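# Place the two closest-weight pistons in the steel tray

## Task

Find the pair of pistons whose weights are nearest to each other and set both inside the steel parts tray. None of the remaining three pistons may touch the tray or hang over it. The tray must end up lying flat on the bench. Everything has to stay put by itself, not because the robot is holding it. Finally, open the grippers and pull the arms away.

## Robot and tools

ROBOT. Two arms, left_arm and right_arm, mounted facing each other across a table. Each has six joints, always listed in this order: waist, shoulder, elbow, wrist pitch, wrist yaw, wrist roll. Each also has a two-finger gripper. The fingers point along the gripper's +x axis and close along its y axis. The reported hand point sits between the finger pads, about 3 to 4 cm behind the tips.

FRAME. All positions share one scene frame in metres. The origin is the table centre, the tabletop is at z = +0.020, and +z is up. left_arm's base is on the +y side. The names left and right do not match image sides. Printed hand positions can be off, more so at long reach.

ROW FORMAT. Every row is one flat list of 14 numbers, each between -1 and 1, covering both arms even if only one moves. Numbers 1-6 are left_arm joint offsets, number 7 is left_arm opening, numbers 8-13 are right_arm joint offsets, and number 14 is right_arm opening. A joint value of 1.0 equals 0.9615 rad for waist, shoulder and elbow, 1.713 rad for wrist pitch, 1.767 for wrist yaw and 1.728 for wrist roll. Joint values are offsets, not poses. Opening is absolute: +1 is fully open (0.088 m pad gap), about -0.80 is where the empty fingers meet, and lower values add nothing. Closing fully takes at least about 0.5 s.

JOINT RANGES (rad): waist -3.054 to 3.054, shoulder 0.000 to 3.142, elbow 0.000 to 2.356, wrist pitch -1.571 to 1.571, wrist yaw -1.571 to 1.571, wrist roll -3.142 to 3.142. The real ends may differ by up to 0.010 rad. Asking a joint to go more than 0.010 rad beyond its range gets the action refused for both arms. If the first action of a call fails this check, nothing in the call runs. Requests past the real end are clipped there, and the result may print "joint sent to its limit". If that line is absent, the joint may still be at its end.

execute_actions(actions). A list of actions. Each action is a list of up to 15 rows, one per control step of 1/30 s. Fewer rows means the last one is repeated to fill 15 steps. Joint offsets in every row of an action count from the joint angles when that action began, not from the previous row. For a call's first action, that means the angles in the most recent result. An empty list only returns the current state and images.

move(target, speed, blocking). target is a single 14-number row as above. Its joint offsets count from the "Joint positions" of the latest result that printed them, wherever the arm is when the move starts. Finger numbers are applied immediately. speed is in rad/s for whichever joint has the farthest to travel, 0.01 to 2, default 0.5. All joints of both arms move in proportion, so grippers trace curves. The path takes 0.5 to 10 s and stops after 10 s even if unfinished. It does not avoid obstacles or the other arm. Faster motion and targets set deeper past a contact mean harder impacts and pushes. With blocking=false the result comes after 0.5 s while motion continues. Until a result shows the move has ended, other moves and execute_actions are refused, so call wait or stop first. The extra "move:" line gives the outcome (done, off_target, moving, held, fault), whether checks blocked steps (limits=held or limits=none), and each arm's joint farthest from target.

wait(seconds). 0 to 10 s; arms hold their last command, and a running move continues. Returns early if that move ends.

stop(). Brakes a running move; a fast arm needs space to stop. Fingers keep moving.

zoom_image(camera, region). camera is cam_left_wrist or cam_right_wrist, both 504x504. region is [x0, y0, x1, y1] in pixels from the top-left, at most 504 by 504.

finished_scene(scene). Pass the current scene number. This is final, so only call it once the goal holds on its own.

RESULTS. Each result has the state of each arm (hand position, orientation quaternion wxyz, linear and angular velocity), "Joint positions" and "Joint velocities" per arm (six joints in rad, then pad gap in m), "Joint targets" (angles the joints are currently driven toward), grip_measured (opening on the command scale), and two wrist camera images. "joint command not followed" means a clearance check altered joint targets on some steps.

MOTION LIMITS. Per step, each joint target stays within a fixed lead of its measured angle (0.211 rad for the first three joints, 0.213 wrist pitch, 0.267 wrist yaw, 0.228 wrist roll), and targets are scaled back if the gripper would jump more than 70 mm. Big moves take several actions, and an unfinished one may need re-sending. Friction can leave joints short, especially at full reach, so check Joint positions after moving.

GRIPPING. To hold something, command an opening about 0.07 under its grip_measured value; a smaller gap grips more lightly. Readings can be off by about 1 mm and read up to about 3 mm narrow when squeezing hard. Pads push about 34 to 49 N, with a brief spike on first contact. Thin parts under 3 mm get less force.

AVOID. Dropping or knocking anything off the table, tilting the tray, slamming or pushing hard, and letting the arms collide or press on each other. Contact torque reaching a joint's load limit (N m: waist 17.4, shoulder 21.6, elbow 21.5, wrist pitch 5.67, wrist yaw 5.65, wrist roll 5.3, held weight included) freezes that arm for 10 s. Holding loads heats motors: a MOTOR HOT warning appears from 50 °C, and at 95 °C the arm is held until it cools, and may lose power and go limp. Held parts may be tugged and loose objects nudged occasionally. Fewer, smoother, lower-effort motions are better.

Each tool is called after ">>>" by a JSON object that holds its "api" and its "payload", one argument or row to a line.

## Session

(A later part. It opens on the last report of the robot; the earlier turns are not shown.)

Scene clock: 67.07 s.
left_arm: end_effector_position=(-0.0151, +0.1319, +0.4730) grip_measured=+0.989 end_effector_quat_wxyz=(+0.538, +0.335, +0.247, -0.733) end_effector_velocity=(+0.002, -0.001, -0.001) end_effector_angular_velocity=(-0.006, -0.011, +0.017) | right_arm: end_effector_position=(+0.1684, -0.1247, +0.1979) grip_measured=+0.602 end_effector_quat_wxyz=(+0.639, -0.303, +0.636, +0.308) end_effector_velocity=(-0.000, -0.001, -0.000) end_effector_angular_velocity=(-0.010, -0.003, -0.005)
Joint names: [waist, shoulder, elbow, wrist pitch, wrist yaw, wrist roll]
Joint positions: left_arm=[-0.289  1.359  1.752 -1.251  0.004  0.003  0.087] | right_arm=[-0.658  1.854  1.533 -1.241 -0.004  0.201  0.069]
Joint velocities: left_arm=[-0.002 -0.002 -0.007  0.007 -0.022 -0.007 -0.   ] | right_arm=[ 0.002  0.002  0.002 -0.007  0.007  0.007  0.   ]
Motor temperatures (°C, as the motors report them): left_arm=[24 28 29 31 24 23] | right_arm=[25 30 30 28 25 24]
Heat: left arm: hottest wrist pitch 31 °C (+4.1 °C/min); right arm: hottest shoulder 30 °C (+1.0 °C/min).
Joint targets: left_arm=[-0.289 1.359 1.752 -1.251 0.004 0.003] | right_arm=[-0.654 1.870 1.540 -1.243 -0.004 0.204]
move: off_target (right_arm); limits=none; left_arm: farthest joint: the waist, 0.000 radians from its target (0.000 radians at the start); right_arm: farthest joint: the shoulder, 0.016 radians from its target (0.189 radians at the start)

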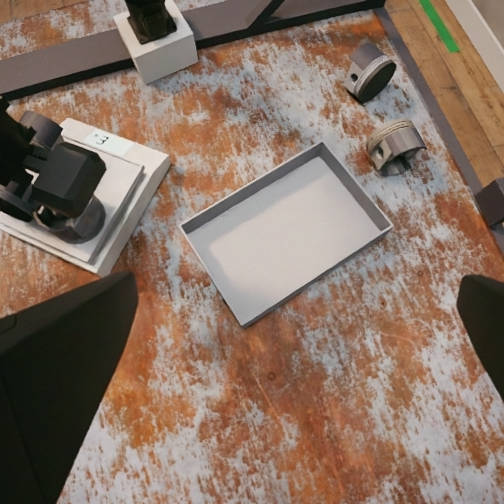

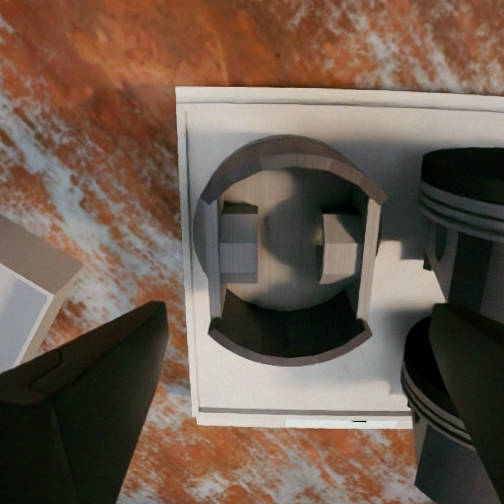

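>>> {"api": "move", "payload": {
  "target": [0,0,0,0,0,0,1, 0,0.053,-0.163,0.111,0,0,0.52],
  "speed": 0.3
}}

>>> {"api": "execute_actions", "payload": {
  "actions": [
    [[0,0,0,0,0,0,1,0,0,0,0,0,0,0.47],[0,0,0,0,0,0,1,0,0,0,0,0,0,0.43],[0,0,0,0,0,0,1,0,0,0,0,0,0,0.39],[0,0,0,0,0,0,1,0,0,0,0,0,0,0.36],[0,0,0,0,0,0,1,0,0,0,0,0,0,0.33],[0,0,0,0,0,0,1,0,0,0,0,0,0,0.30],[0,0,0,0,0,0,1,0,0,0,0,0,0,0.27],[0,0,0,0,0,0,1,0,0,0,0,0,0,0.24],[0,0,0,0,0,0,1,0,0,0,0,0,0,0.21],[0,0,0,0,0,0,1,0,0,0,0,0,0,0.19]]
  ]
}}

Scene clock: 68.73 s.
left_arm: end_effector_position=(-0.0151, +0.1319, +0.4730) grip_measured=+0.989 end_effector_quat_wxyz=(+0.538, +0.335, +0.247, -0.733) end_effector_velocity=(-0.001, +0.005, -0.003) end_effector_angular_velocity=(+0.024, +0.003, -0.002) | right_arm: end_effector_position=(+0.1693, -0.1226, +0.1498) grip_measured=+0.522 end_effector_quat_wxyz=(+0.641, -0.301, +0.635, +0.310) end_effector_velocity=(-0.002, +0.001, -0.001) end_effector_angular_velocity=(+0.012, +0.019, -0.009)
Joint names: [waist, shoulder, elbow, wrist pitch, wrist yaw, wrist roll]
Joint positions: left_arm=[-0.289  1.359  1.752 -1.251  0.004  0.003  0.087] | right_arm=[-0.658  1.89   1.386 -1.053 -0.004  0.201  0.065]
Joint velocities: left_arm=[-0.002 -0.002 -0.002 -0.022  0.007 -0.007 -0.   ] | right_arm=[-0.002 -0.002 -0.007  0.007 -0.022  0.007  0.   ]
Motor temperatures (°C, as the motors report them): left_arm=[24 28 29 31 24 23] | right_arm=[25 30 30 28 25 24]
Heat: left arm: hottest wrist pitch 31 °C (+4.0 °C/min); right arm: hottest shoulder 30 °C (+1.0 °C/min).
Joint targets: left_arm=[-0.289 1.359 1.752 -1.251 0.004 0.003] | right_arm=[-0.658 1.904 1.376 -1.050 -0.004 0.201]
move: off_target (right_arm); limits=none; left_arm: farthest joint: the waist, 0.000 radians from its target (0.000 radians at the start); right_arm: farthest joint: the shoulder, 0.015 radians from its target (0.051 radians at the start)

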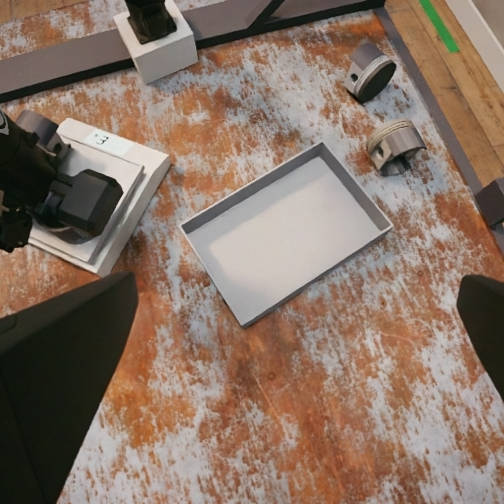

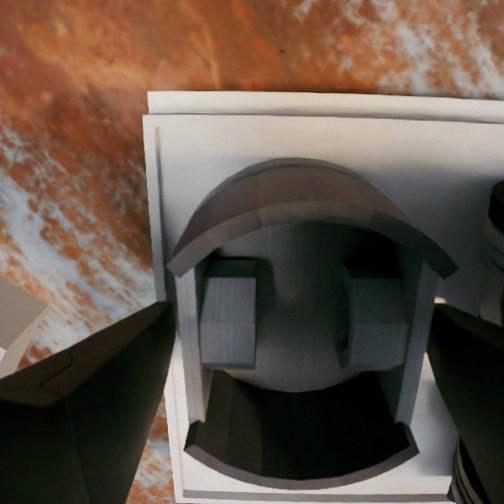

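Scene clock: 69.23 s.
left_arm: end_effector_position=(-0.0151, +0.1319, +0.4730) grip_measured=+0.989 end_effector_quat_wxyz=(+0.538, +0.335, +0.247, -0.733) end_effector_velocity=(+0.001, +0.002, -0.001) end_effector_angular_velocity=(+0.010, +0.006, +0.019) | right_arm: end_effector_position=(+0.1692, -0.1227, +0.1498) grip_measured=+0.284 end_effector_quat_wxyz=(+0.641, -0.301, +0.635, +0.310) end_effector_velocity=(+0.000, -0.003, +0.000) end_effector_angular_velocity=(-0.003, +0.010, +0.000)
Joint names: [waist, shoulder, elbow, wrist pitch, wrist yaw, wrist roll]
Joint positions: left_arm=[-0.289  1.359  1.752 -1.251  0.004  0.003  0.087] | right_arm=[-0.658  1.89   1.386 -1.053 -0.004  0.201  0.053]
Joint velocities: left_arm=[-0.002 -0.002 -0.002 -0.007 -0.007 -0.022 -0.   ] | right_arm=[-0.007 -0.002 -0.002 -0.007 -0.007 -0.007 -0.   ]
Motor temperatures (°C, as the motors report them): left_arm=[24 28 29 31 24 23] | right_arm=[25 30 30 28 25 24]
Heat: left arm: hottest wrist pitch 31 °C (+4.1 °C/min); right arm: hottest shoulder 30 °C (+1.0 °C/min).
Joint targets: left_arm=[-0.289 1.359 1.752 -1.251 0.004 0.003] | right_arm=[-0.658 1.890 1.386 -1.053 -0.004 0.201]

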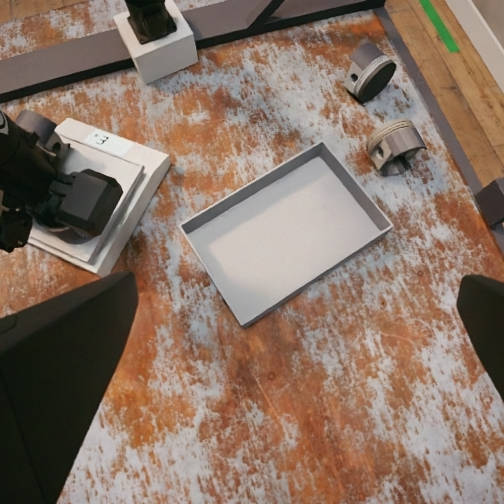

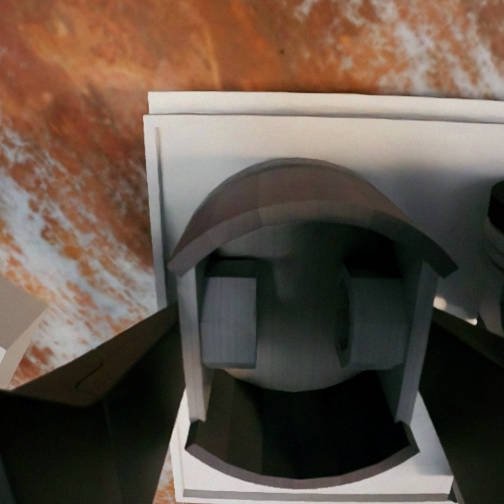

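Lift about 2.5 cm and read.

>>> {"api": "move", "payload": {
  "target": [0,0,0,0,0,0,1, 0,-0.032,0.095,-0.06,0,0,0.19],
  "speed": 0.3
}}

>>> {"api": "zoom_image", "payload": {
  "camera": "cam_left_wrist",
  "region": [60, 115, 160, 175]
}}

Scene clock: 70.47 s.
left_arm: end_effector_position=(-0.0151, +0.1319, +0.4730) grip_measured=+0.989 end_effector_quat_wxyz=(+0.538, +0.335, +0.247, -0.733) end_effector_velocity=(+0.002, +0.000, -0.003) end_effector_angular_velocity=(+0.011, -0.004, +0.013) | right_arm: end_effector_position=(+0.1692, -0.1228, +0.1732) grip_measured=+0.284 end_effector_quat_wxyz=(+0.638, -0.303, +0.637, +0.308) end_effector_velocity=(-0.001, -0.002, +0.000) end_effector_angular_velocity=(-0.003, +0.010, +0.005)
Joint names: [waist, shoulder, elbow, wrist pitch, wrist yaw, wrist roll]
Joint positions: left_arm=[-0.289  1.359  1.752 -1.251  0.004  0.003  0.087] | right_arm=[-0.658  1.877  1.464 -1.153 -0.004  0.201  0.053]
Joint velocities: left_arm=[ 0.002  0.002 -0.002 -0.007 -0.007 -0.007 -0.   ] | right_arm=[-0.002 -0.002 -0.002 -0.007 -0.007 -0.007 -0.   ]
Motor temperatures (°C, as the motors report them): left_arm=[24 28 29 31 24 23] | right_arm=[25 30 31 27 25 24]
Heat: left arm: hottest wrist pitch 31 °C (+4.0 °C/min); right arm: hottest elbow 31 °C (+2.0 °C/min).
Joint targets: left_arm=[-0.289 1.359 1.752 -1.251 0.004 0.003] | right_arm=[-0.658 1.859 1.477 -1.156 -0.004 0.201]
move: off_target (right_arm); limits=none; left_arm: farthest joint: the waist, 0.000 radians from its target (0.000 radians at the start); right_arm: farthest joint: the shoulder, 0.018 radians from its target (0.030 radians at the start)

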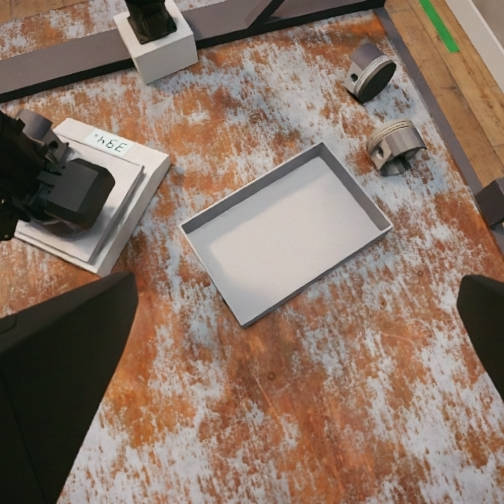

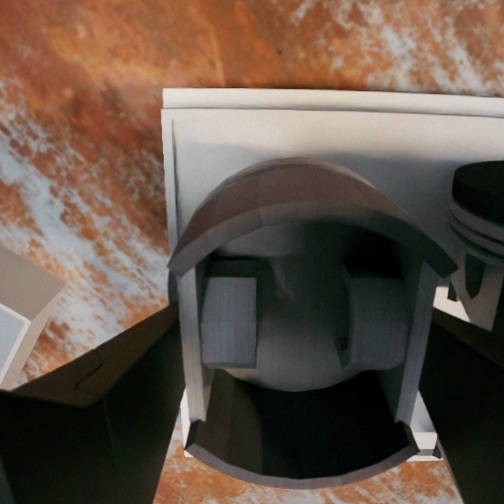

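Region (60, 115, 160, 175) of cam_left_wrist's 504x504 image, scaled by 5.040, with more detail than that image has; it fills the top 302 rows of this view, and the rest is white.

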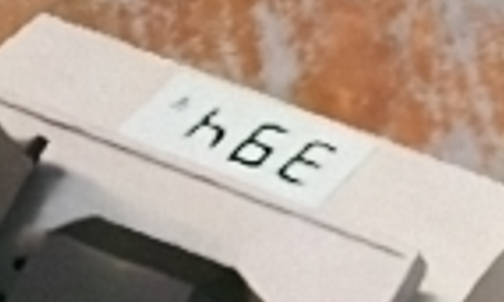

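>>> {"api": "move", "payload": {
  "target": [0,0,0,0,0,0,1, 0.914,-0.555,-0.695,0.08,0,0,0.19],
  "speed": 1.0
}}

Scene clock: 73.07 s.
left_arm: end_effector_position=(-0.0151, +0.1319, +0.4730) grip_measured=+0.989 end_effector_quat_wxyz=(+0.538, +0.335, +0.247, -0.733) end_effector_velocity=(+0.001, +0.003, -0.001) end_effector_angular_velocity=(+0.007, -0.003, +0.008) | right_arm: end_effector_position=(-0.0699, -0.2461, +0.1449) grip_measured=+0.284 end_effector_quat_wxyz=(+0.447, -0.546, +0.450, +0.547) end_effector_velocity=(-0.001, -0.003, +0.001) end_effector_angular_velocity=(-0.005, +0.006, -0.005)
Joint names: [waist, shoulder, elbow, wrist pitch, wrist yaw, wrist roll]
Joint positions: left_arm=[-0.289  1.359  1.752 -1.251  0.004  0.003  0.087] | right_arm=[ 0.217  1.356  0.802 -1.017 -0.004  0.201  0.053]
Joint velocities: left_arm=[-0.002 -0.007 -0.007 -0.007 -0.007 -0.007 -0.   ] | right_arm=[ 0.002 -0.007 -0.002 -0.007 -0.007  0.007  0.   ]
Motor temperatures (°C, as the motors report them): left_arm=[24 28 29 31 24 23] | right_arm=[25 31 31 27 25 24]
Heat: left arm: hottest wrist pitch 31 °C (+3.0 °C/min); right arm: hottest shoulder 31 °C (+2.0 °C/min).
Joint targets: left_arm=[-0.289 1.359 1.752 -1.251 0.004 0.003] | right_arm=[0.221 1.344 0.796 -1.016 -0.004 0.201]
move: off_target (right_arm); limits=none; left_arm: farthest joint: the waist, 0.000 radians from its target (0.000 radians at the start); right_arm: farthest joint: the shoulder, 0.013 radians from its target (0.534 radians at the start)

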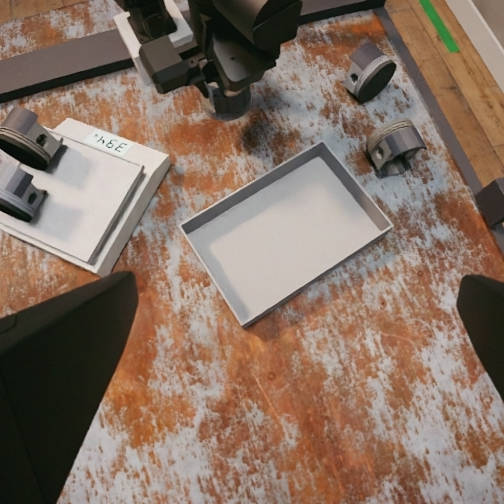

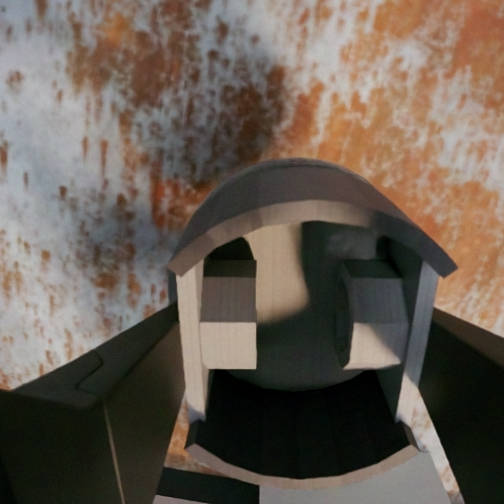

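>>> {"api": "move", "payload": {
  "target": [0,0,0,0,0,0,1, 0,0.139,-0.178,0.171,0,0,0.19],
  "speed": 0.3
}}

Scene clock: 74.87 s.
left_arm: end_effector_position=(-0.0151, +0.1319, +0.4730) grip_measured=+0.989 end_effector_quat_wxyz=(+0.538, +0.335, +0.247, -0.733) end_effector_velocity=(-0.002, +0.000, -0.001) end_effector_angular_velocity=(+0.001, +0.011, -0.002) | right_arm: end_effector_position=(-0.0700, -0.2459, +0.0843) grip_measured=+0.284 end_effector_quat_wxyz=(+0.447, -0.547, +0.450, +0.547) end_effector_velocity=(+0.001, -0.004, -0.002) end_effector_angular_velocity=(-0.019, +0.000, -0.010)
Joint names: [waist, shoulder, elbow, wrist pitch, wrist yaw, wrist roll]
Joint positions: left_arm=[-0.289  1.359  1.752 -1.251  0.004  0.003  0.087] | right_arm=[ 0.217  1.482  0.636 -0.726 -0.004  0.201  0.053]
Joint velocities: left_arm=[-0.002 -0.002 -0.007  0.007  0.007 -0.007 -0.   ] | right_arm=[-0.002  0.002 -0.007 -0.007 -0.007  0.007 -0.   ]
Motor temperatures (°C, as the motors report them): left_arm=[24 28 29 32 24 23] | right_arm=[25 30 31 27 25 24]
Heat: left arm: hottest wrist pitch 32 °C (+4.0 °C/min); right arm: hottest elbow 31 °C (+2.0 °C/min).
Joint targets: left_arm=[-0.289 1.359 1.752 -1.251 0.004 0.003] | right_arm=[0.217 1.489 0.631 -0.724 -0.004 0.201]
move: done; limits=none; left_arm: farthest joint: the waist, 0.000 radians from its target (0.000 radians at the start); right_arm: farthest joint: the shoulder, 0.008 radians from its target (0.134 radians at the start)

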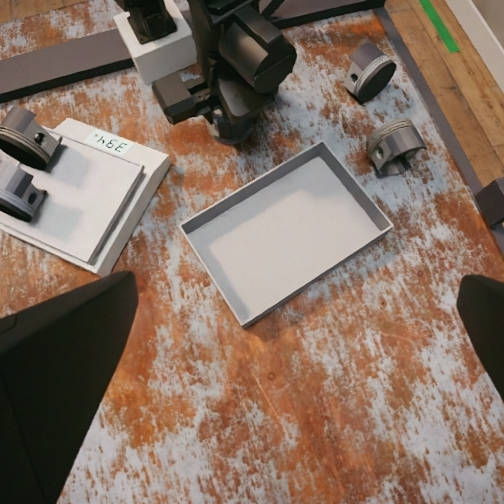

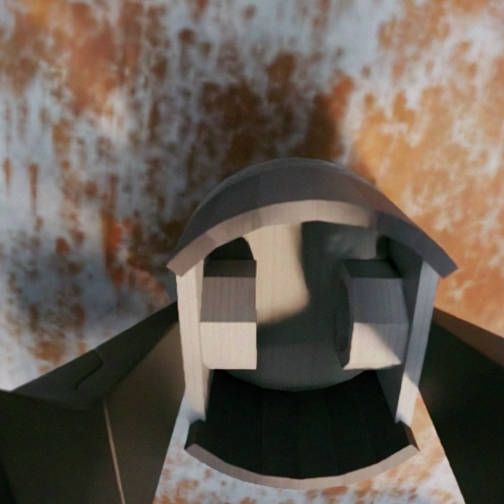

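>>> {"api": "execute_actions", "payload": {
  "actions": [
    [[0,0,0,0,0,0,1,0,0.005,0,0,0,0,0.25],[0,0,0,0,0,0,1,0,0.005,0,0,0,0,0.32],[0,0,0,0,0,0,1,0,0.005,0,0,0,0,0.4],[0,0,0,0,0,0,1,0,0,0,0,0,0,0.5],[0,0,0,0,0,0,1,0,0,0,0,0,0,0.6],[0,0,0,0,0,0,1,0,0,0,0,0,0,0.7],[0,0,0,0,0,0,1,0,-0.004,0.005,-0.005,0,0,0.8],[0,0,0,0,0,0,1,0,-0.012,0.015,-0.014,0,0,0.9],[0,0,0,0,0,0,1,0,-0.022,0.028,-0.026,0,0,1],[0,0,0,0,0,0,1,0,-0.034,0.043,-0.04,0,0,1],[0,0,0,0,0,0,1,0,-0.047,0.059,-0.055,0,0,1],[0,0,0,0,0,0,1,0,-0.06,0.075,-0.07,0,0,1],[0,0,0,0,0,0,1,0,-0.072,0.09,-0.084,0,0,1],[0,0,0,0,0,0,1,0,-0.082,0.103,-0.095,0,0,1],[0,0,0,0,0,0,1,0,-0.09,0.113,-0.104,0,0,1]]
  ]
}}

Scene clock: 77.17 s.
left_arm: end_effector_position=(-0.0151, +0.1319, +0.4730) grip_measured=+0.989 end_effector_quat_wxyz=(+0.538, +0.335, +0.247, -0.733) end_effector_velocity=(-0.001, +0.003, +0.000) end_effector_angular_velocity=(+0.005, +0.009, -0.002) | right_arm: end_effector_position=(-0.0703, -0.2451, +0.1071) grip_measured=+0.955 end_effector_quat_wxyz=(+0.446, -0.549, +0.451, +0.545) end_effector_velocity=(-0.017, +0.042, +0.150) end_effector_angular_velocity=(+0.188, +0.087, -0.015)
Joint names: [waist, shoulder, elbow, wrist pitch, wrist yaw, wrist roll]
Joint positions: left_arm=[-0.289  1.359  1.752 -1.251  0.004  0.003  0.087] | right_arm=[ 0.217  1.434  0.701 -0.845 -0.004  0.201  0.086]
Joint velocities: left_arm=[-0.002 -0.007 -0.002 -0.007  0.007 -0.007 -0.   ] | right_arm=[-0.007 -0.33   0.398 -0.52  -0.007  0.007  0.021]
Motor temperatures (°C, as the motors report them): left_arm=[24 28 29 32 24 23] | right_arm=[25 30 31 27 25 24]
Heat: left arm: hottest wrist pitch 32 °C (+4.1 °C/min); right arm: hottest elbow 31 °C (+2.0 °C/min).
Joint targets: left_arm=[-0.289 1.359 1.752 -1.251 0.004 0.003] | right_arm=[0.217 1.396 0.745 -0.904 -0.004 0.201]

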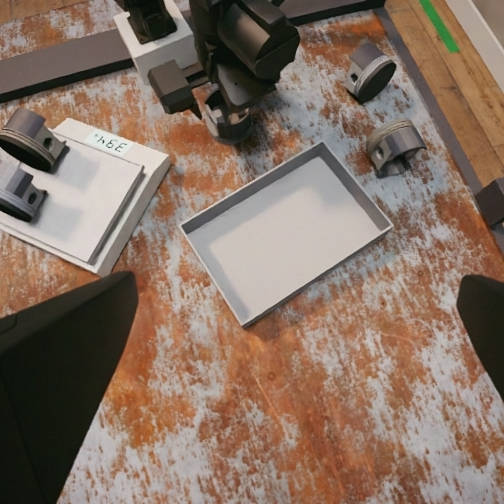

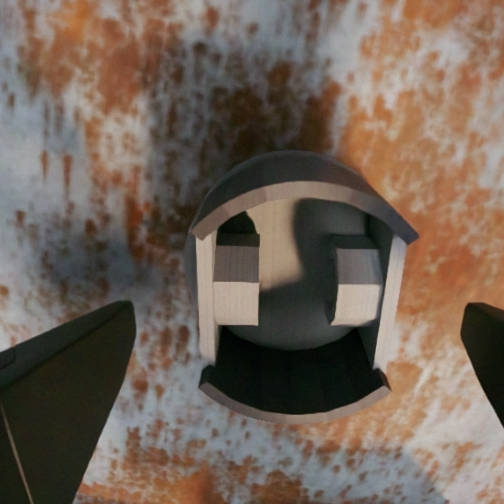

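>>> {"api": "move", "payload": {
  "target": [0,0,0,0,0,0,1, 0.597,0.583,0.82,-0.131,0,0.237,1],
  "speed": 1.0
}}

Scene clock: 80.73 s.
left_arm: end_effector_position=(-0.0151, +0.1319, +0.4730) grip_measured=+0.989 end_effector_quat_wxyz=(+0.538, +0.335, +0.247, -0.733) end_effector_velocity=(+0.001, +0.002, -0.001) end_effector_angular_velocity=(+0.004, -0.012, -0.003) | right_arm: end_effector_position=(-0.2957, -0.2243, +0.1436) grip_measured=+1.000 end_effector_quat_wxyz=(+0.401, -0.579, +0.403, +0.584) end_effector_velocity=(+0.004, -0.003, -0.001) end_effector_angular_velocity=(-0.021, -0.018, -0.010)
Joint names: [waist, shoulder, elbow, wrist pitch, wrist yaw, wrist roll]
Joint positions: left_arm=[-0.289  1.359  1.752 -1.251  0.004  0.003  0.087] | right_arm=[ 0.787  1.977  1.482 -1.068 -0.004  0.607  0.088]
Joint velocities: left_arm=[-0.002 -0.002 -0.002 -0.007 -0.007  0.007  0.   ] | right_arm=[-0.002  0.002 -0.002 -0.022 -0.007  0.007  0.   ]
Motor temperatures (°C, as the motors report them): left_arm=[24 28 29 32 24 23] | right_arm=[25 30 31 27 25 24]
Heat: left arm: hottest wrist pitch 32 °C (+4.0 °C/min); right arm: hottest elbow 31 °C (+2.0 °C/min).
Joint targets: left_arm=[-0.289 1.359 1.752 -1.251 0.004 0.003] | right_arm=[0.791 1.995 1.490 -1.070 -0.004 0.611]
move: off_target (right_arm); limits=none; left_arm: farthest joint: the waist, 0.000 radians from its target (0.000 radians at the start); right_arm: farthest joint: the shoulder, 0.017 radians from its target (0.590 radians at the start)

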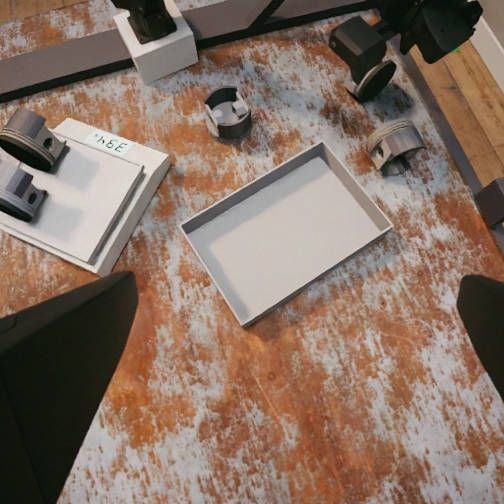

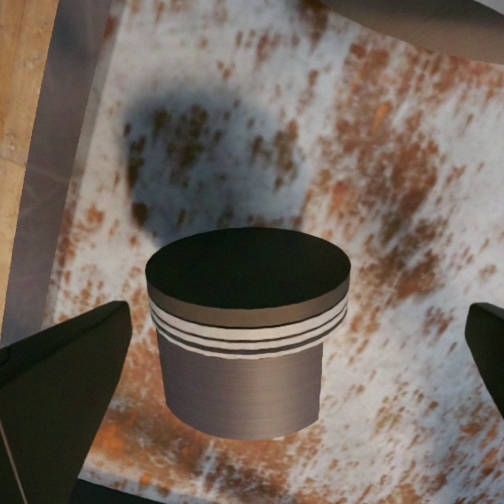

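>>> {"api": "move", "payload": {
  "target": [0,0,0,0,0,0,1, 0.056,0.128,-0.161,0.144,0,0.013,1],
  "speed": 0.35
}}

Scene clock: 83.07 s.
left_arm: end_effector_position=(-0.0151, +0.1319, +0.4730) grip_measured=+0.989 end_effector_quat_wxyz=(+0.538, +0.335, +0.247, -0.733) end_effector_velocity=(-0.001, +0.002, -0.001) end_effector_angular_velocity=(+0.004, -0.012, -0.008) | right_arm: end_effector_position=(-0.3055, -0.2400, +0.0721) grip_measured=+1.000 end_effector_quat_wxyz=(+0.392, -0.588, +0.394, +0.587) end_effector_velocity=(-0.002, -0.002, +0.000) end_effector_angular_velocity=(-0.015, +0.018, -0.010)
Joint names: [waist, shoulder, elbow, wrist pitch, wrist yaw, wrist roll]
Joint positions: left_arm=[-0.289  1.359  1.752 -1.251  0.004  0.003  0.087] | right_arm=[ 0.837  2.084  1.336 -0.823 -0.004  0.627  0.088]
Joint velocities: left_arm=[-0.007 -0.002 -0.002 -0.007 -0.007  0.007 -0.   ] | right_arm=[-0.002 -0.002 -0.002  0.007 -0.022  0.007  0.   ]
Motor temperatures (°C, as the motors report them): left_arm=[24 28 29 32 24 23] | right_arm=[25 30 31 27 25 24]
Heat: left arm: hottest wrist pitch 32 °C (+3.0 °C/min); right arm: hottest elbow 31 °C (+2.0 °C/min).
Joint targets: left_arm=[-0.289 1.359 1.752 -1.251 0.004 0.003] | right_arm=[0.841 2.100 1.327 -0.821 -0.004 0.630]
move: off_target (right_arm); limits=none; left_arm: farthest joint: the waist, 0.000 radians from its target (0.000 radians at the start); right_arm: farthest joint: the shoulder, 0.016 radians from its target (0.123 radians at the start)

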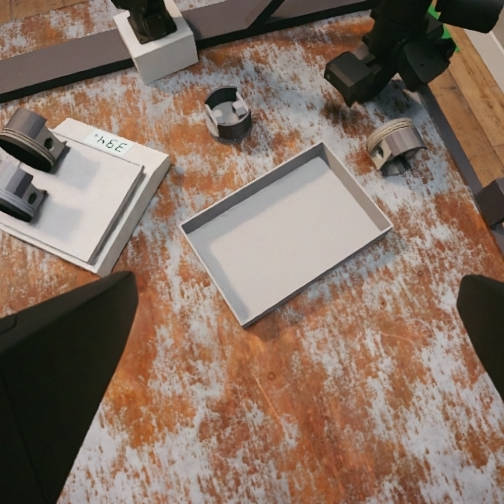

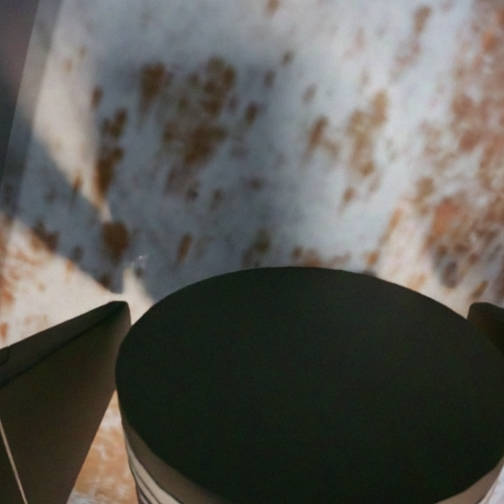

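>>> {"api": "execute_actions", "payload": {
  "actions": [
    [[0,0,0,0,0,0,1,0,0,0,0,0,0,0.92],[0,0,0,0,0,0,1,0,0,0,0,0,0,0.86],[0,0,0,0,0,0,1,0,0,0,0,0,0,0.8],[0,0,0,0,0,0,1,0,0,0,0,0,0,0.75],[0,0,0,0,0,0,1,0,0,0,0,0,0,0.71],[0,0,0,0,0,0,1,0,0,0,0,0,0,0.68],[0,0,0,0,0,0,1,0,0,0,0,0,0,0.65],[0,0,0,0,0,0,1,0,0,0,0,0,0,0.62],[0,0,0,0,0,0,1,0,0,0,0,0,0,0.59],[0,0,0,0,0,0,1,0,0,0,0,0,0,0.56],[0,0,0,0,0,0,1,0,0,0,0,0,0,0.53],[0,0,0,0,0,0,1,0,0,0,0,0,0,0.5]]
  ]
}}

>>> {"api": "move", "payload": {
  "target": [0,0,0,0,0,0,1, -0.57,-0.544,-0.168,-0.209,0,-0.225,0.5],
  "speed": 0.8
}}

Scene clock: 85.23 s.
left_arm: end_effector_position=(-0.0151, +0.1319, +0.4730) grip_measured=+0.989 end_effector_quat_wxyz=(+0.538, +0.335, +0.247, -0.733) end_effector_velocity=(+0.001, +0.003, -0.005) end_effector_angular_velocity=(+0.028, +0.001, +0.019) | right_arm: end_effector_position=(-0.3055, -0.2400, +0.0721) grip_measured=+0.582 end_effector_quat_wxyz=(+0.392, -0.588, +0.394, +0.587) end_effector_velocity=(+0.000, -0.003, +0.002) end_effector_angular_velocity=(-0.008, +0.002, -0.005)
Joint names: [waist, shoulder, elbow, wrist pitch, wrist yaw, wrist roll]
Joint positions: left_arm=[-0.289  1.359  1.752 -1.251  0.004  0.003  0.087] | right_arm=[ 0.837  2.084  1.336 -0.823 -0.004  0.627  0.068]
Joint velocities: left_arm=[-0.002  0.002 -0.002 -0.022 -0.007 -0.022 -0.   ] | right_arm=[ 0.002 -0.007 -0.002 -0.007 -0.007  0.007 -0.   ]
Motor temperatures (°C, as the motors report them): left_arm=[24 28 29 32 24 23] | right_arm=[25 30 31 27 25 24]
Heat: left arm: hottest wrist pitch 32 °C (+3.0 °C/min); right arm: hottest elbow 31 °C (+2.0 °C/min).
Joint targets: left_arm=[-0.289 1.359 1.752 -1.251 0.004 0.003] | right_arm=[0.837 2.084 1.336 -0.823 -0.004 0.627]

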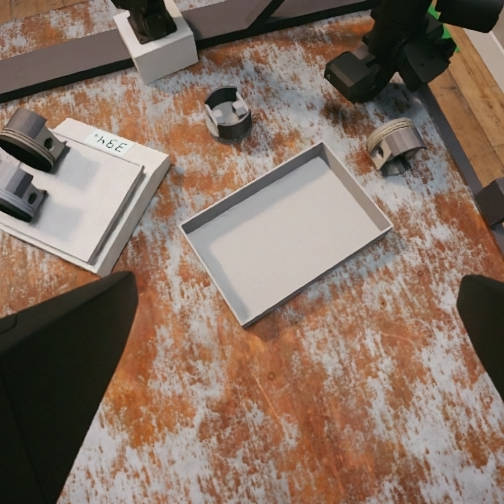

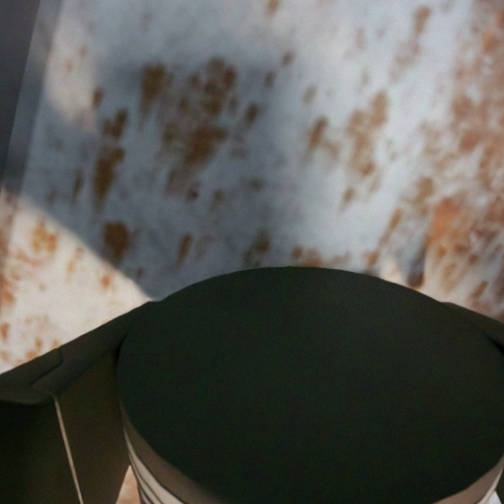

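Scene clock: 86.70 s.
left_arm: end_effector_position=(-0.0151, +0.1319, +0.4730) grip_measured=+0.989 end_effector_quat_wxyz=(+0.538, +0.335, +0.247, -0.733) end_effector_velocity=(+0.000, +0.002, +0.001) end_effector_angular_velocity=(+0.003, +0.000, -0.008) | right_arm: end_effector_position=(-0.1142, -0.1937, +0.1896) grip_measured=+0.582 end_effector_quat_wxyz=(+0.436, -0.556, +0.440, +0.554) end_effector_velocity=(+0.001, -0.002, +0.000) end_effector_angular_velocity=(-0.010, +0.003, +0.005)
Joint names: [waist, shoulder, elbow, wrist pitch, wrist yaw, wrist roll]
Joint positions: left_arm=[-0.289  1.359  1.752 -1.251  0.004  0.003  0.087] | right_arm=[ 0.293  1.577  1.18  -1.178 -0.004  0.241  0.068]
Joint velocities: left_arm=[ 0.002 -0.002  0.002 -0.007  0.007  0.007 -0.   ] | right_arm=[-0.002 -0.002 -0.002 -0.007 -0.007 -0.007 -0.   ]
Motor temperatures (°C, as the motors report them): left_arm=[24 28 29 32 24 23] | right_arm=[25 31 31 27 25 24]
Heat: left arm: hottest wrist pitch 32 °C (+3.0 °C/min); right arm: hottest shoulder 31 °C (+2.0 °C/min).
Joint targets: left_arm=[-0.289 1.359 1.752 -1.251 0.004 0.003] | right_arm=[0.289 1.561 1.174 -1.181 -0.004 0.238]
move: off_target (right_arm); limits=none; left_arm: farthest joint: the waist, 0.000 radians from its target (0.000 radians at the start); right_arm: farthest joint: the shoulder, 0.016 radians from its target (0.523 radians at the start)

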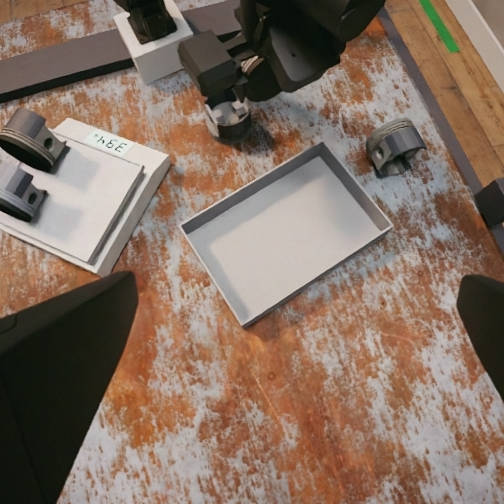

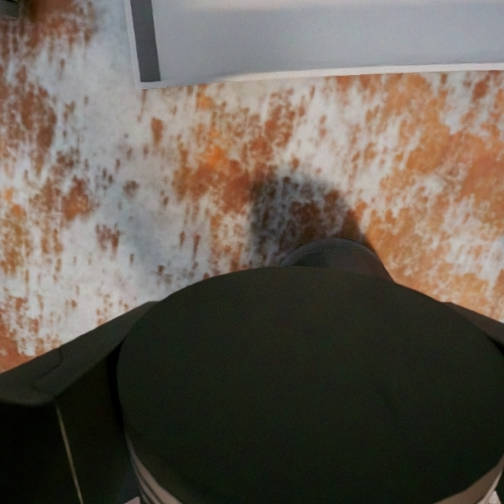

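>>> {"api": "move", "payload": {
  "target": [0,0,0,0,0,0,1, -0.955,0.333,0.234,0.06,0,0,0.5],
  "speed": 1.0
}}

Scene clock: 88.73 s.
left_arm: end_effector_position=(-0.0151, +0.1319, +0.4730) grip_measured=+0.989 end_effector_quat_wxyz=(+0.538, +0.335, +0.247, -0.733) end_effector_velocity=(+0.002, +0.002, -0.003) end_effector_angular_velocity=(+0.005, -0.024, +0.001) | right_arm: end_effector_position=(+0.1563, -0.1197, +0.1530) grip_measured=+0.582 end_effector_quat_wxyz=(+0.638, -0.303, +0.638, +0.306) end_effector_velocity=(+0.002, +0.000, -0.001) end_effector_angular_velocity=(+0.005, +0.006, -0.015)
Joint names: [waist, shoulder, elbow, wrist pitch, wrist yaw, wrist roll]
Joint positions: left_arm=[-0.289  1.359  1.752 -1.251  0.004  0.003  0.087] | right_arm=[-0.621  1.885  1.393 -1.077 -0.004  0.241  0.068]
Joint velocities: left_arm=[-0.007 -0.002 -0.007 -0.007 -0.022  0.007 -0.   ] | right_arm=[-0.007  0.002 -0.002  0.007 -0.007  0.007  0.   ]
Motor temperatures (°C, as the motors report them): left_arm=[24 28 29 32 24 23] | right_arm=[25 31 31 27 25 24]
Heat: left arm: hottest wrist pitch 32 °C (+3.0 °C/min); right arm: hottest shoulder 31 °C (+2.0 °C/min).
Joint targets: left_arm=[-0.289 1.359 1.752 -1.251 0.004 0.003] | right_arm=[-0.625 1.897 1.405 -1.076 -0.004 0.241]
move: off_target (right_arm); limits=none; left_arm: farthest joint: the waist, 0.000 radians from its target (0.000 radians at the start); right_arm: farthest joint: the shoulder, 0.012 radians from its target (0.321 radians at the start)

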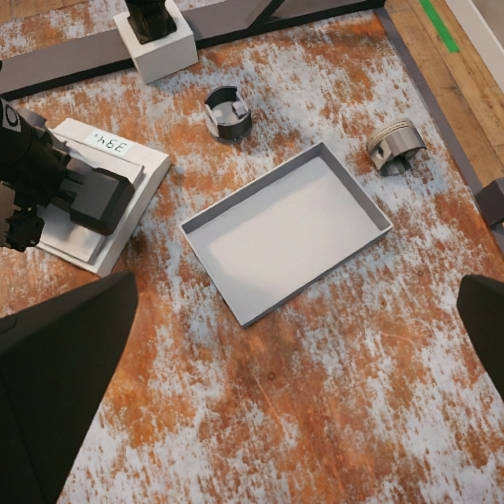

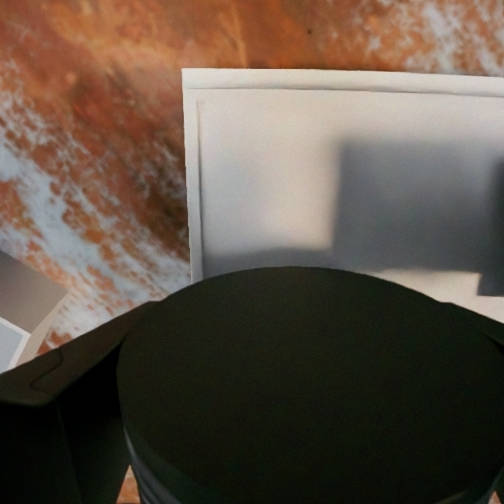

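>>> {"api": "move", "payload": {
  "target": [0,0,0,0,0,0,1, 0,0.032,-0.06,0.041,0,0,0.5],
  "speed": 0.1
}}

Scene clock: 90.20 s.
left_arm: end_effector_position=(-0.0151, +0.1319, +0.4730) grip_measured=+0.989 end_effector_quat_wxyz=(+0.538, +0.335, +0.247, -0.733) end_effector_velocity=(-0.001, +0.002, -0.001) end_effector_angular_velocity=(+0.010, +0.008, -0.002) | right_arm: end_effector_position=(+0.1562, -0.1205, +0.1341) grip_measured=+0.582 end_effector_quat_wxyz=(+0.637, -0.304, +0.639, +0.305) end_effector_velocity=(-0.000, -0.006, +0.002) end_effector_angular_velocity=(-0.019, +0.001, +0.005)
Joint names: [waist, shoulder, elbow, wrist pitch, wrist yaw, wrist roll]
Joint positions: left_arm=[-0.289  1.359  1.752 -1.251  0.004  0.003  0.087] | right_arm=[-0.621  1.905  1.341 -1.008 -0.004  0.241  0.068]
Joint velocities: left_arm=[-0.002 -0.002 -0.002 -0.007  0.007 -0.007 -0.   ] | right_arm=[-0.002 -0.007 -0.002 -0.022  0.007 -0.007 -0.   ]
Motor temperatures (°C, as the motors report them): left_arm=[24 28 29 32 24 23] | right_arm=[25 31 31 27 25 24]
Heat: left arm: hottest wrist pitch 32 °C (+3.0 °C/min); right arm: hottest shoulder 31 °C (+2.0 °C/min).
Joint targets: left_arm=[-0.289 1.359 1.752 -1.251 0.004 0.003] | right_arm=[-0.620 1.916 1.335 -1.007 -0.004 0.241]
move: off_target (right_arm); limits=none; left_arm: farthest joint: the waist, 0.000 radians from its target (0.000 radians at the start); right_arm: farthest joint: the shoulder, 0.011 radians from its target (0.030 radians at the start)

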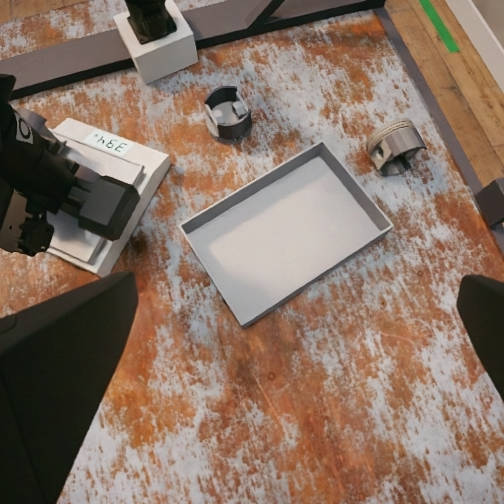

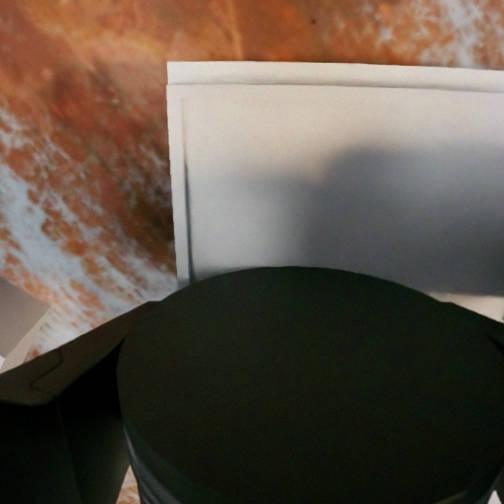

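>>> {"api": "execute_actions", "payload": {
  "actions": [
    [[0,0,0,0,0,0,1,0,0.012,-0.006,0,0,0,0.5],[0,0,0,0,0,0,1,0,0.013,-0.006,0,0,0,0.5],[0,0,0,0,0,0,1,0,0.014,-0.006,0,0,0,0.5],[0,0,0,0,0,0,1,0,0.015,-0.006,0,0,0,0.5],[0,0,0,0,0,0,1,0,0.016,-0.006,0,0,0,0.5],[0,0,0,0,0,0,1,0,0.017,-0.006,0,0,0,0.5],[0,0,0,0,0,0,1,0,0.018,-0.006,0,0,0,0.5]]
  ]
}}

Scene clock: 91.10 s.
left_arm: end_effector_position=(-0.0151, +0.1319, +0.4730) grip_measured=+0.989 end_effector_quat_wxyz=(+0.538, +0.335, +0.247, -0.733) end_effector_velocity=(+0.002, +0.004, -0.003) end_effector_angular_velocity=(+0.021, -0.007, +0.008) | right_arm: end_effector_position=(+0.1562, -0.1205, +0.1334) grip_measured=+0.582 end_effector_quat_wxyz=(+0.637, -0.304, +0.640, +0.305) end_effector_velocity=(-0.001, -0.002, +0.000) end_effector_angular_velocity=(-0.003, +0.010, +0.005)
Joint names: [waist, shoulder, elbow, wrist pitch, wrist yaw, wrist roll]
Joint positions: left_arm=[-0.289  1.359  1.752 -1.251  0.004  0.003  0.087] | right_arm=[-0.621  1.907  1.341 -1.008 -0.004  0.241  0.068]
Joint velocities: left_arm=[-0.002 -0.002 -0.002 -0.022 -0.007 -0.007 -0.   ] | right_arm=[-0.002 -0.002 -0.002 -0.007 -0.007 -0.007 -0.   ]
Motor temperatures (°C, as the motors report them): left_arm=[24 28 29 32 24 23] | right_arm=[25 31 31 27 25 24]
Heat: left arm: hottest wrist pitch 32 °C (+3.1 °C/min); right arm: hottest shoulder 31 °C (+2.0 °C/min).
Joint targets: left_arm=[-0.289 1.359 1.752 -1.251 0.004 0.003] | right_arm=[-0.621 1.922 1.336 -1.008 -0.004 0.241]

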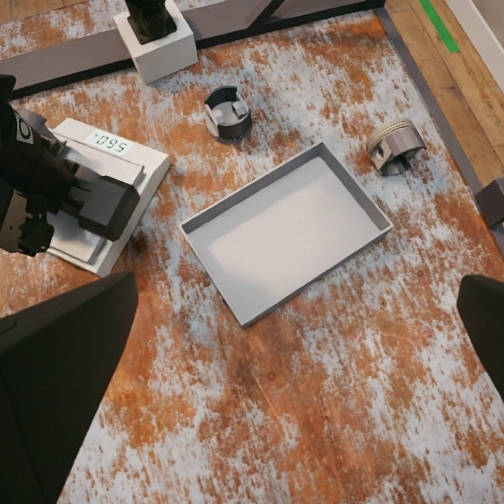

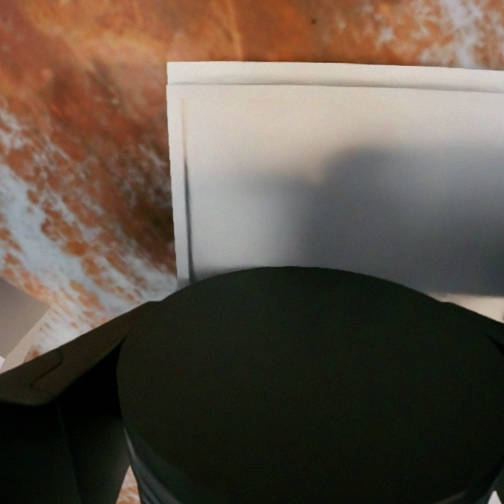

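>>> {"api": "execute_actions", "payload": {
  "actions": [
    [[0,0,0,0,0,0,1,0,0,0,0,0,0,0.58],[0,0,0,0,0,0,1,0,0,0,0,0,0,0.63],[0,0,0,0,0,0,1,0,0,0,0,0,0,0.68],[0,0,0,0,0,0,1,0,0,0,0,0,0,0.73],[0,0,0,0,0,0,1,0,0,0,0,0,0,0.78],[0,0,0,0,0,0,1,0,0,0,0,0,0,0.84]]
  ]
}}

>>> {"api": "wait", "payload": {
  "seconds": 0.7
}}

>>> {"api": "zoom_image", "payload": {
  "camera": "cam_left_wrist",
  "region": [60, 115, 160, 175]
}}

Scene clock: 92.03 s.
left_arm: end_effector_position=(-0.0151, +0.1319, +0.4730) grip_measured=+0.989 end_effector_quat_wxyz=(+0.538, +0.335, +0.247, -0.733) end_effector_velocity=(+0.003, +0.001, -0.001) end_effector_angular_velocity=(+0.006, -0.004, +0.029) | right_arm: end_effector_position=(+0.1562, -0.1205, +0.1334) grip_measured=+0.828 end_effector_quat_wxyz=(+0.637, -0.304, +0.640, +0.305) end_effector_velocity=(-0.001, -0.001, +0.001) end_effector_angular_velocity=(+0.001, +0.008, +0.020)
Joint names: [waist, shoulder, elbow, wrist pitch, wrist yaw, wrist roll]
Joint positions: left_arm=[-0.289  1.359  1.752 -1.251  0.004  0.003  0.087] | right_arm=[-0.621  1.907  1.341 -1.008 -0.004  0.241  0.08 ]
Joint velocities: left_arm=[-0.002 -0.002 -0.002 -0.007 -0.022 -0.022 -0.   ] | right_arm=[-0.002 -0.002  0.002 -0.007 -0.007 -0.022  0.004]
Motor temperatures (°C, as the motors report them): left_arm=[24 28 29 32 24 23] | right_arm=[25 31 31 27 25 24]
Heat: left arm: hottest wrist pitch 32 °C (+3.0 °C/min); right arm: hottest shoulder 31 °C (+2.0 °C/min).
Joint targets: left_arm=[-0.289 1.359 1.752 -1.251 0.004 0.003] | right_arm=[-0.621 1.907 1.341 -1.008 -0.004 0.241]

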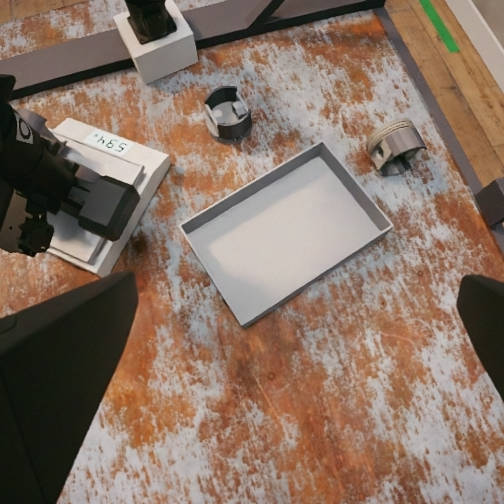

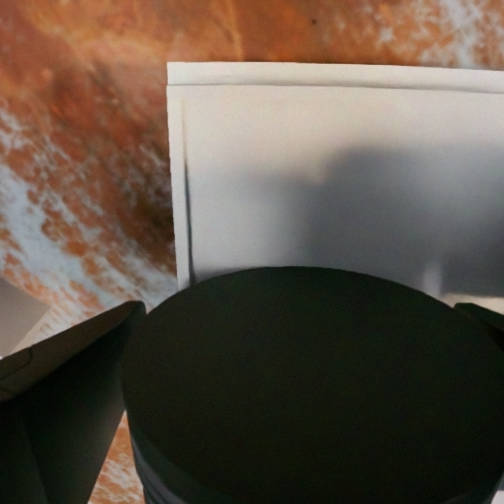

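Scene clock: 92.73 s.
left_arm: end_effector_position=(-0.0151, +0.1319, +0.4730) grip_measured=+0.989 end_effector_quat_wxyz=(+0.538, +0.335, +0.247, -0.733) end_effector_velocity=(+0.005, +0.003, -0.003) end_effector_angular_velocity=(+0.015, -0.027, +0.011) | right_arm: end_effector_position=(+0.1562, -0.1205, +0.1334) grip_measured=+0.838 end_effector_quat_wxyz=(+0.637, -0.304, +0.640, +0.305) end_effector_velocity=(-0.003, -0.005, +0.000) end_effector_angular_velocity=(-0.017, +0.016, +0.005)
Joint names: [waist, shoulder, elbow, wrist pitch, wrist yaw, wrist roll]
Joint positions: left_arm=[-0.289  1.359  1.752 -1.251  0.004  0.003  0.087] | right_arm=[-0.621  1.907  1.341 -1.008 -0.004  0.241  0.08 ]
Joint velocities: left_arm=[ 0.002 -0.002 -0.002 -0.022 -0.022  0.007 -0.   ] | right_arm=[-0.002 -0.002 -0.002 -0.022 -0.007 -0.007  0.   ]
Motor temperatures (°C, as the motors report them): left_arm=[24 28 29 32 24 23] | right_arm=[25 31 31 27 25 24]
Heat: left arm: hottest wrist pitch 32 °C (+3.0 °C/min); right arm: hottest shoulder 31 °C (+2.0 °C/min).
Joint targets: left_arm=[-0.289 1.359 1.752 -1.251 0.004 0.003] | right_arm=[-0.621 1.907 1.341 -1.008 -0.004 0.241]
wait: 0.70 s; at rest by 0.17 s

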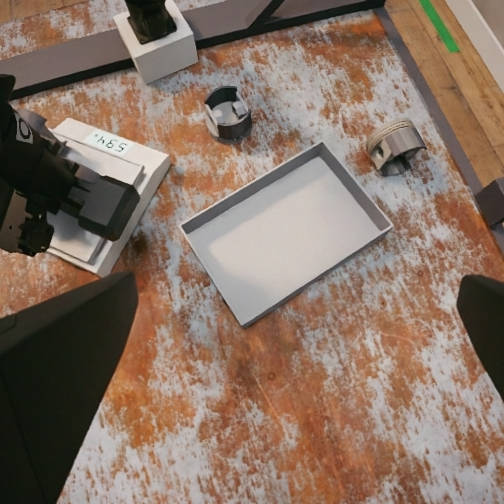

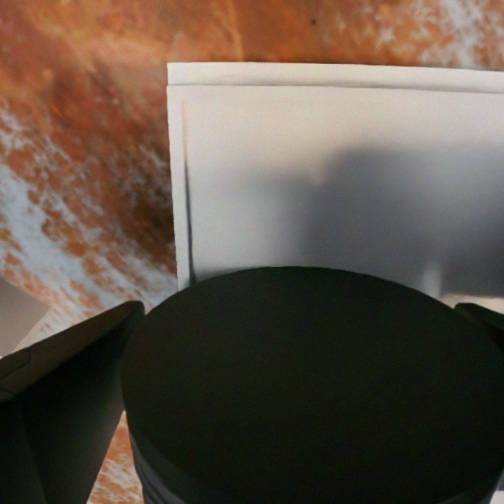

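Region (60, 115, 160, 175) of cam_left_wrist's 504x504 image, scaled by 5.040, with more detail than that image has; it fills the top 302 rows of this view, and the rest is white.

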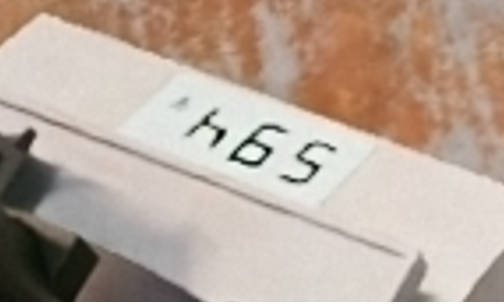

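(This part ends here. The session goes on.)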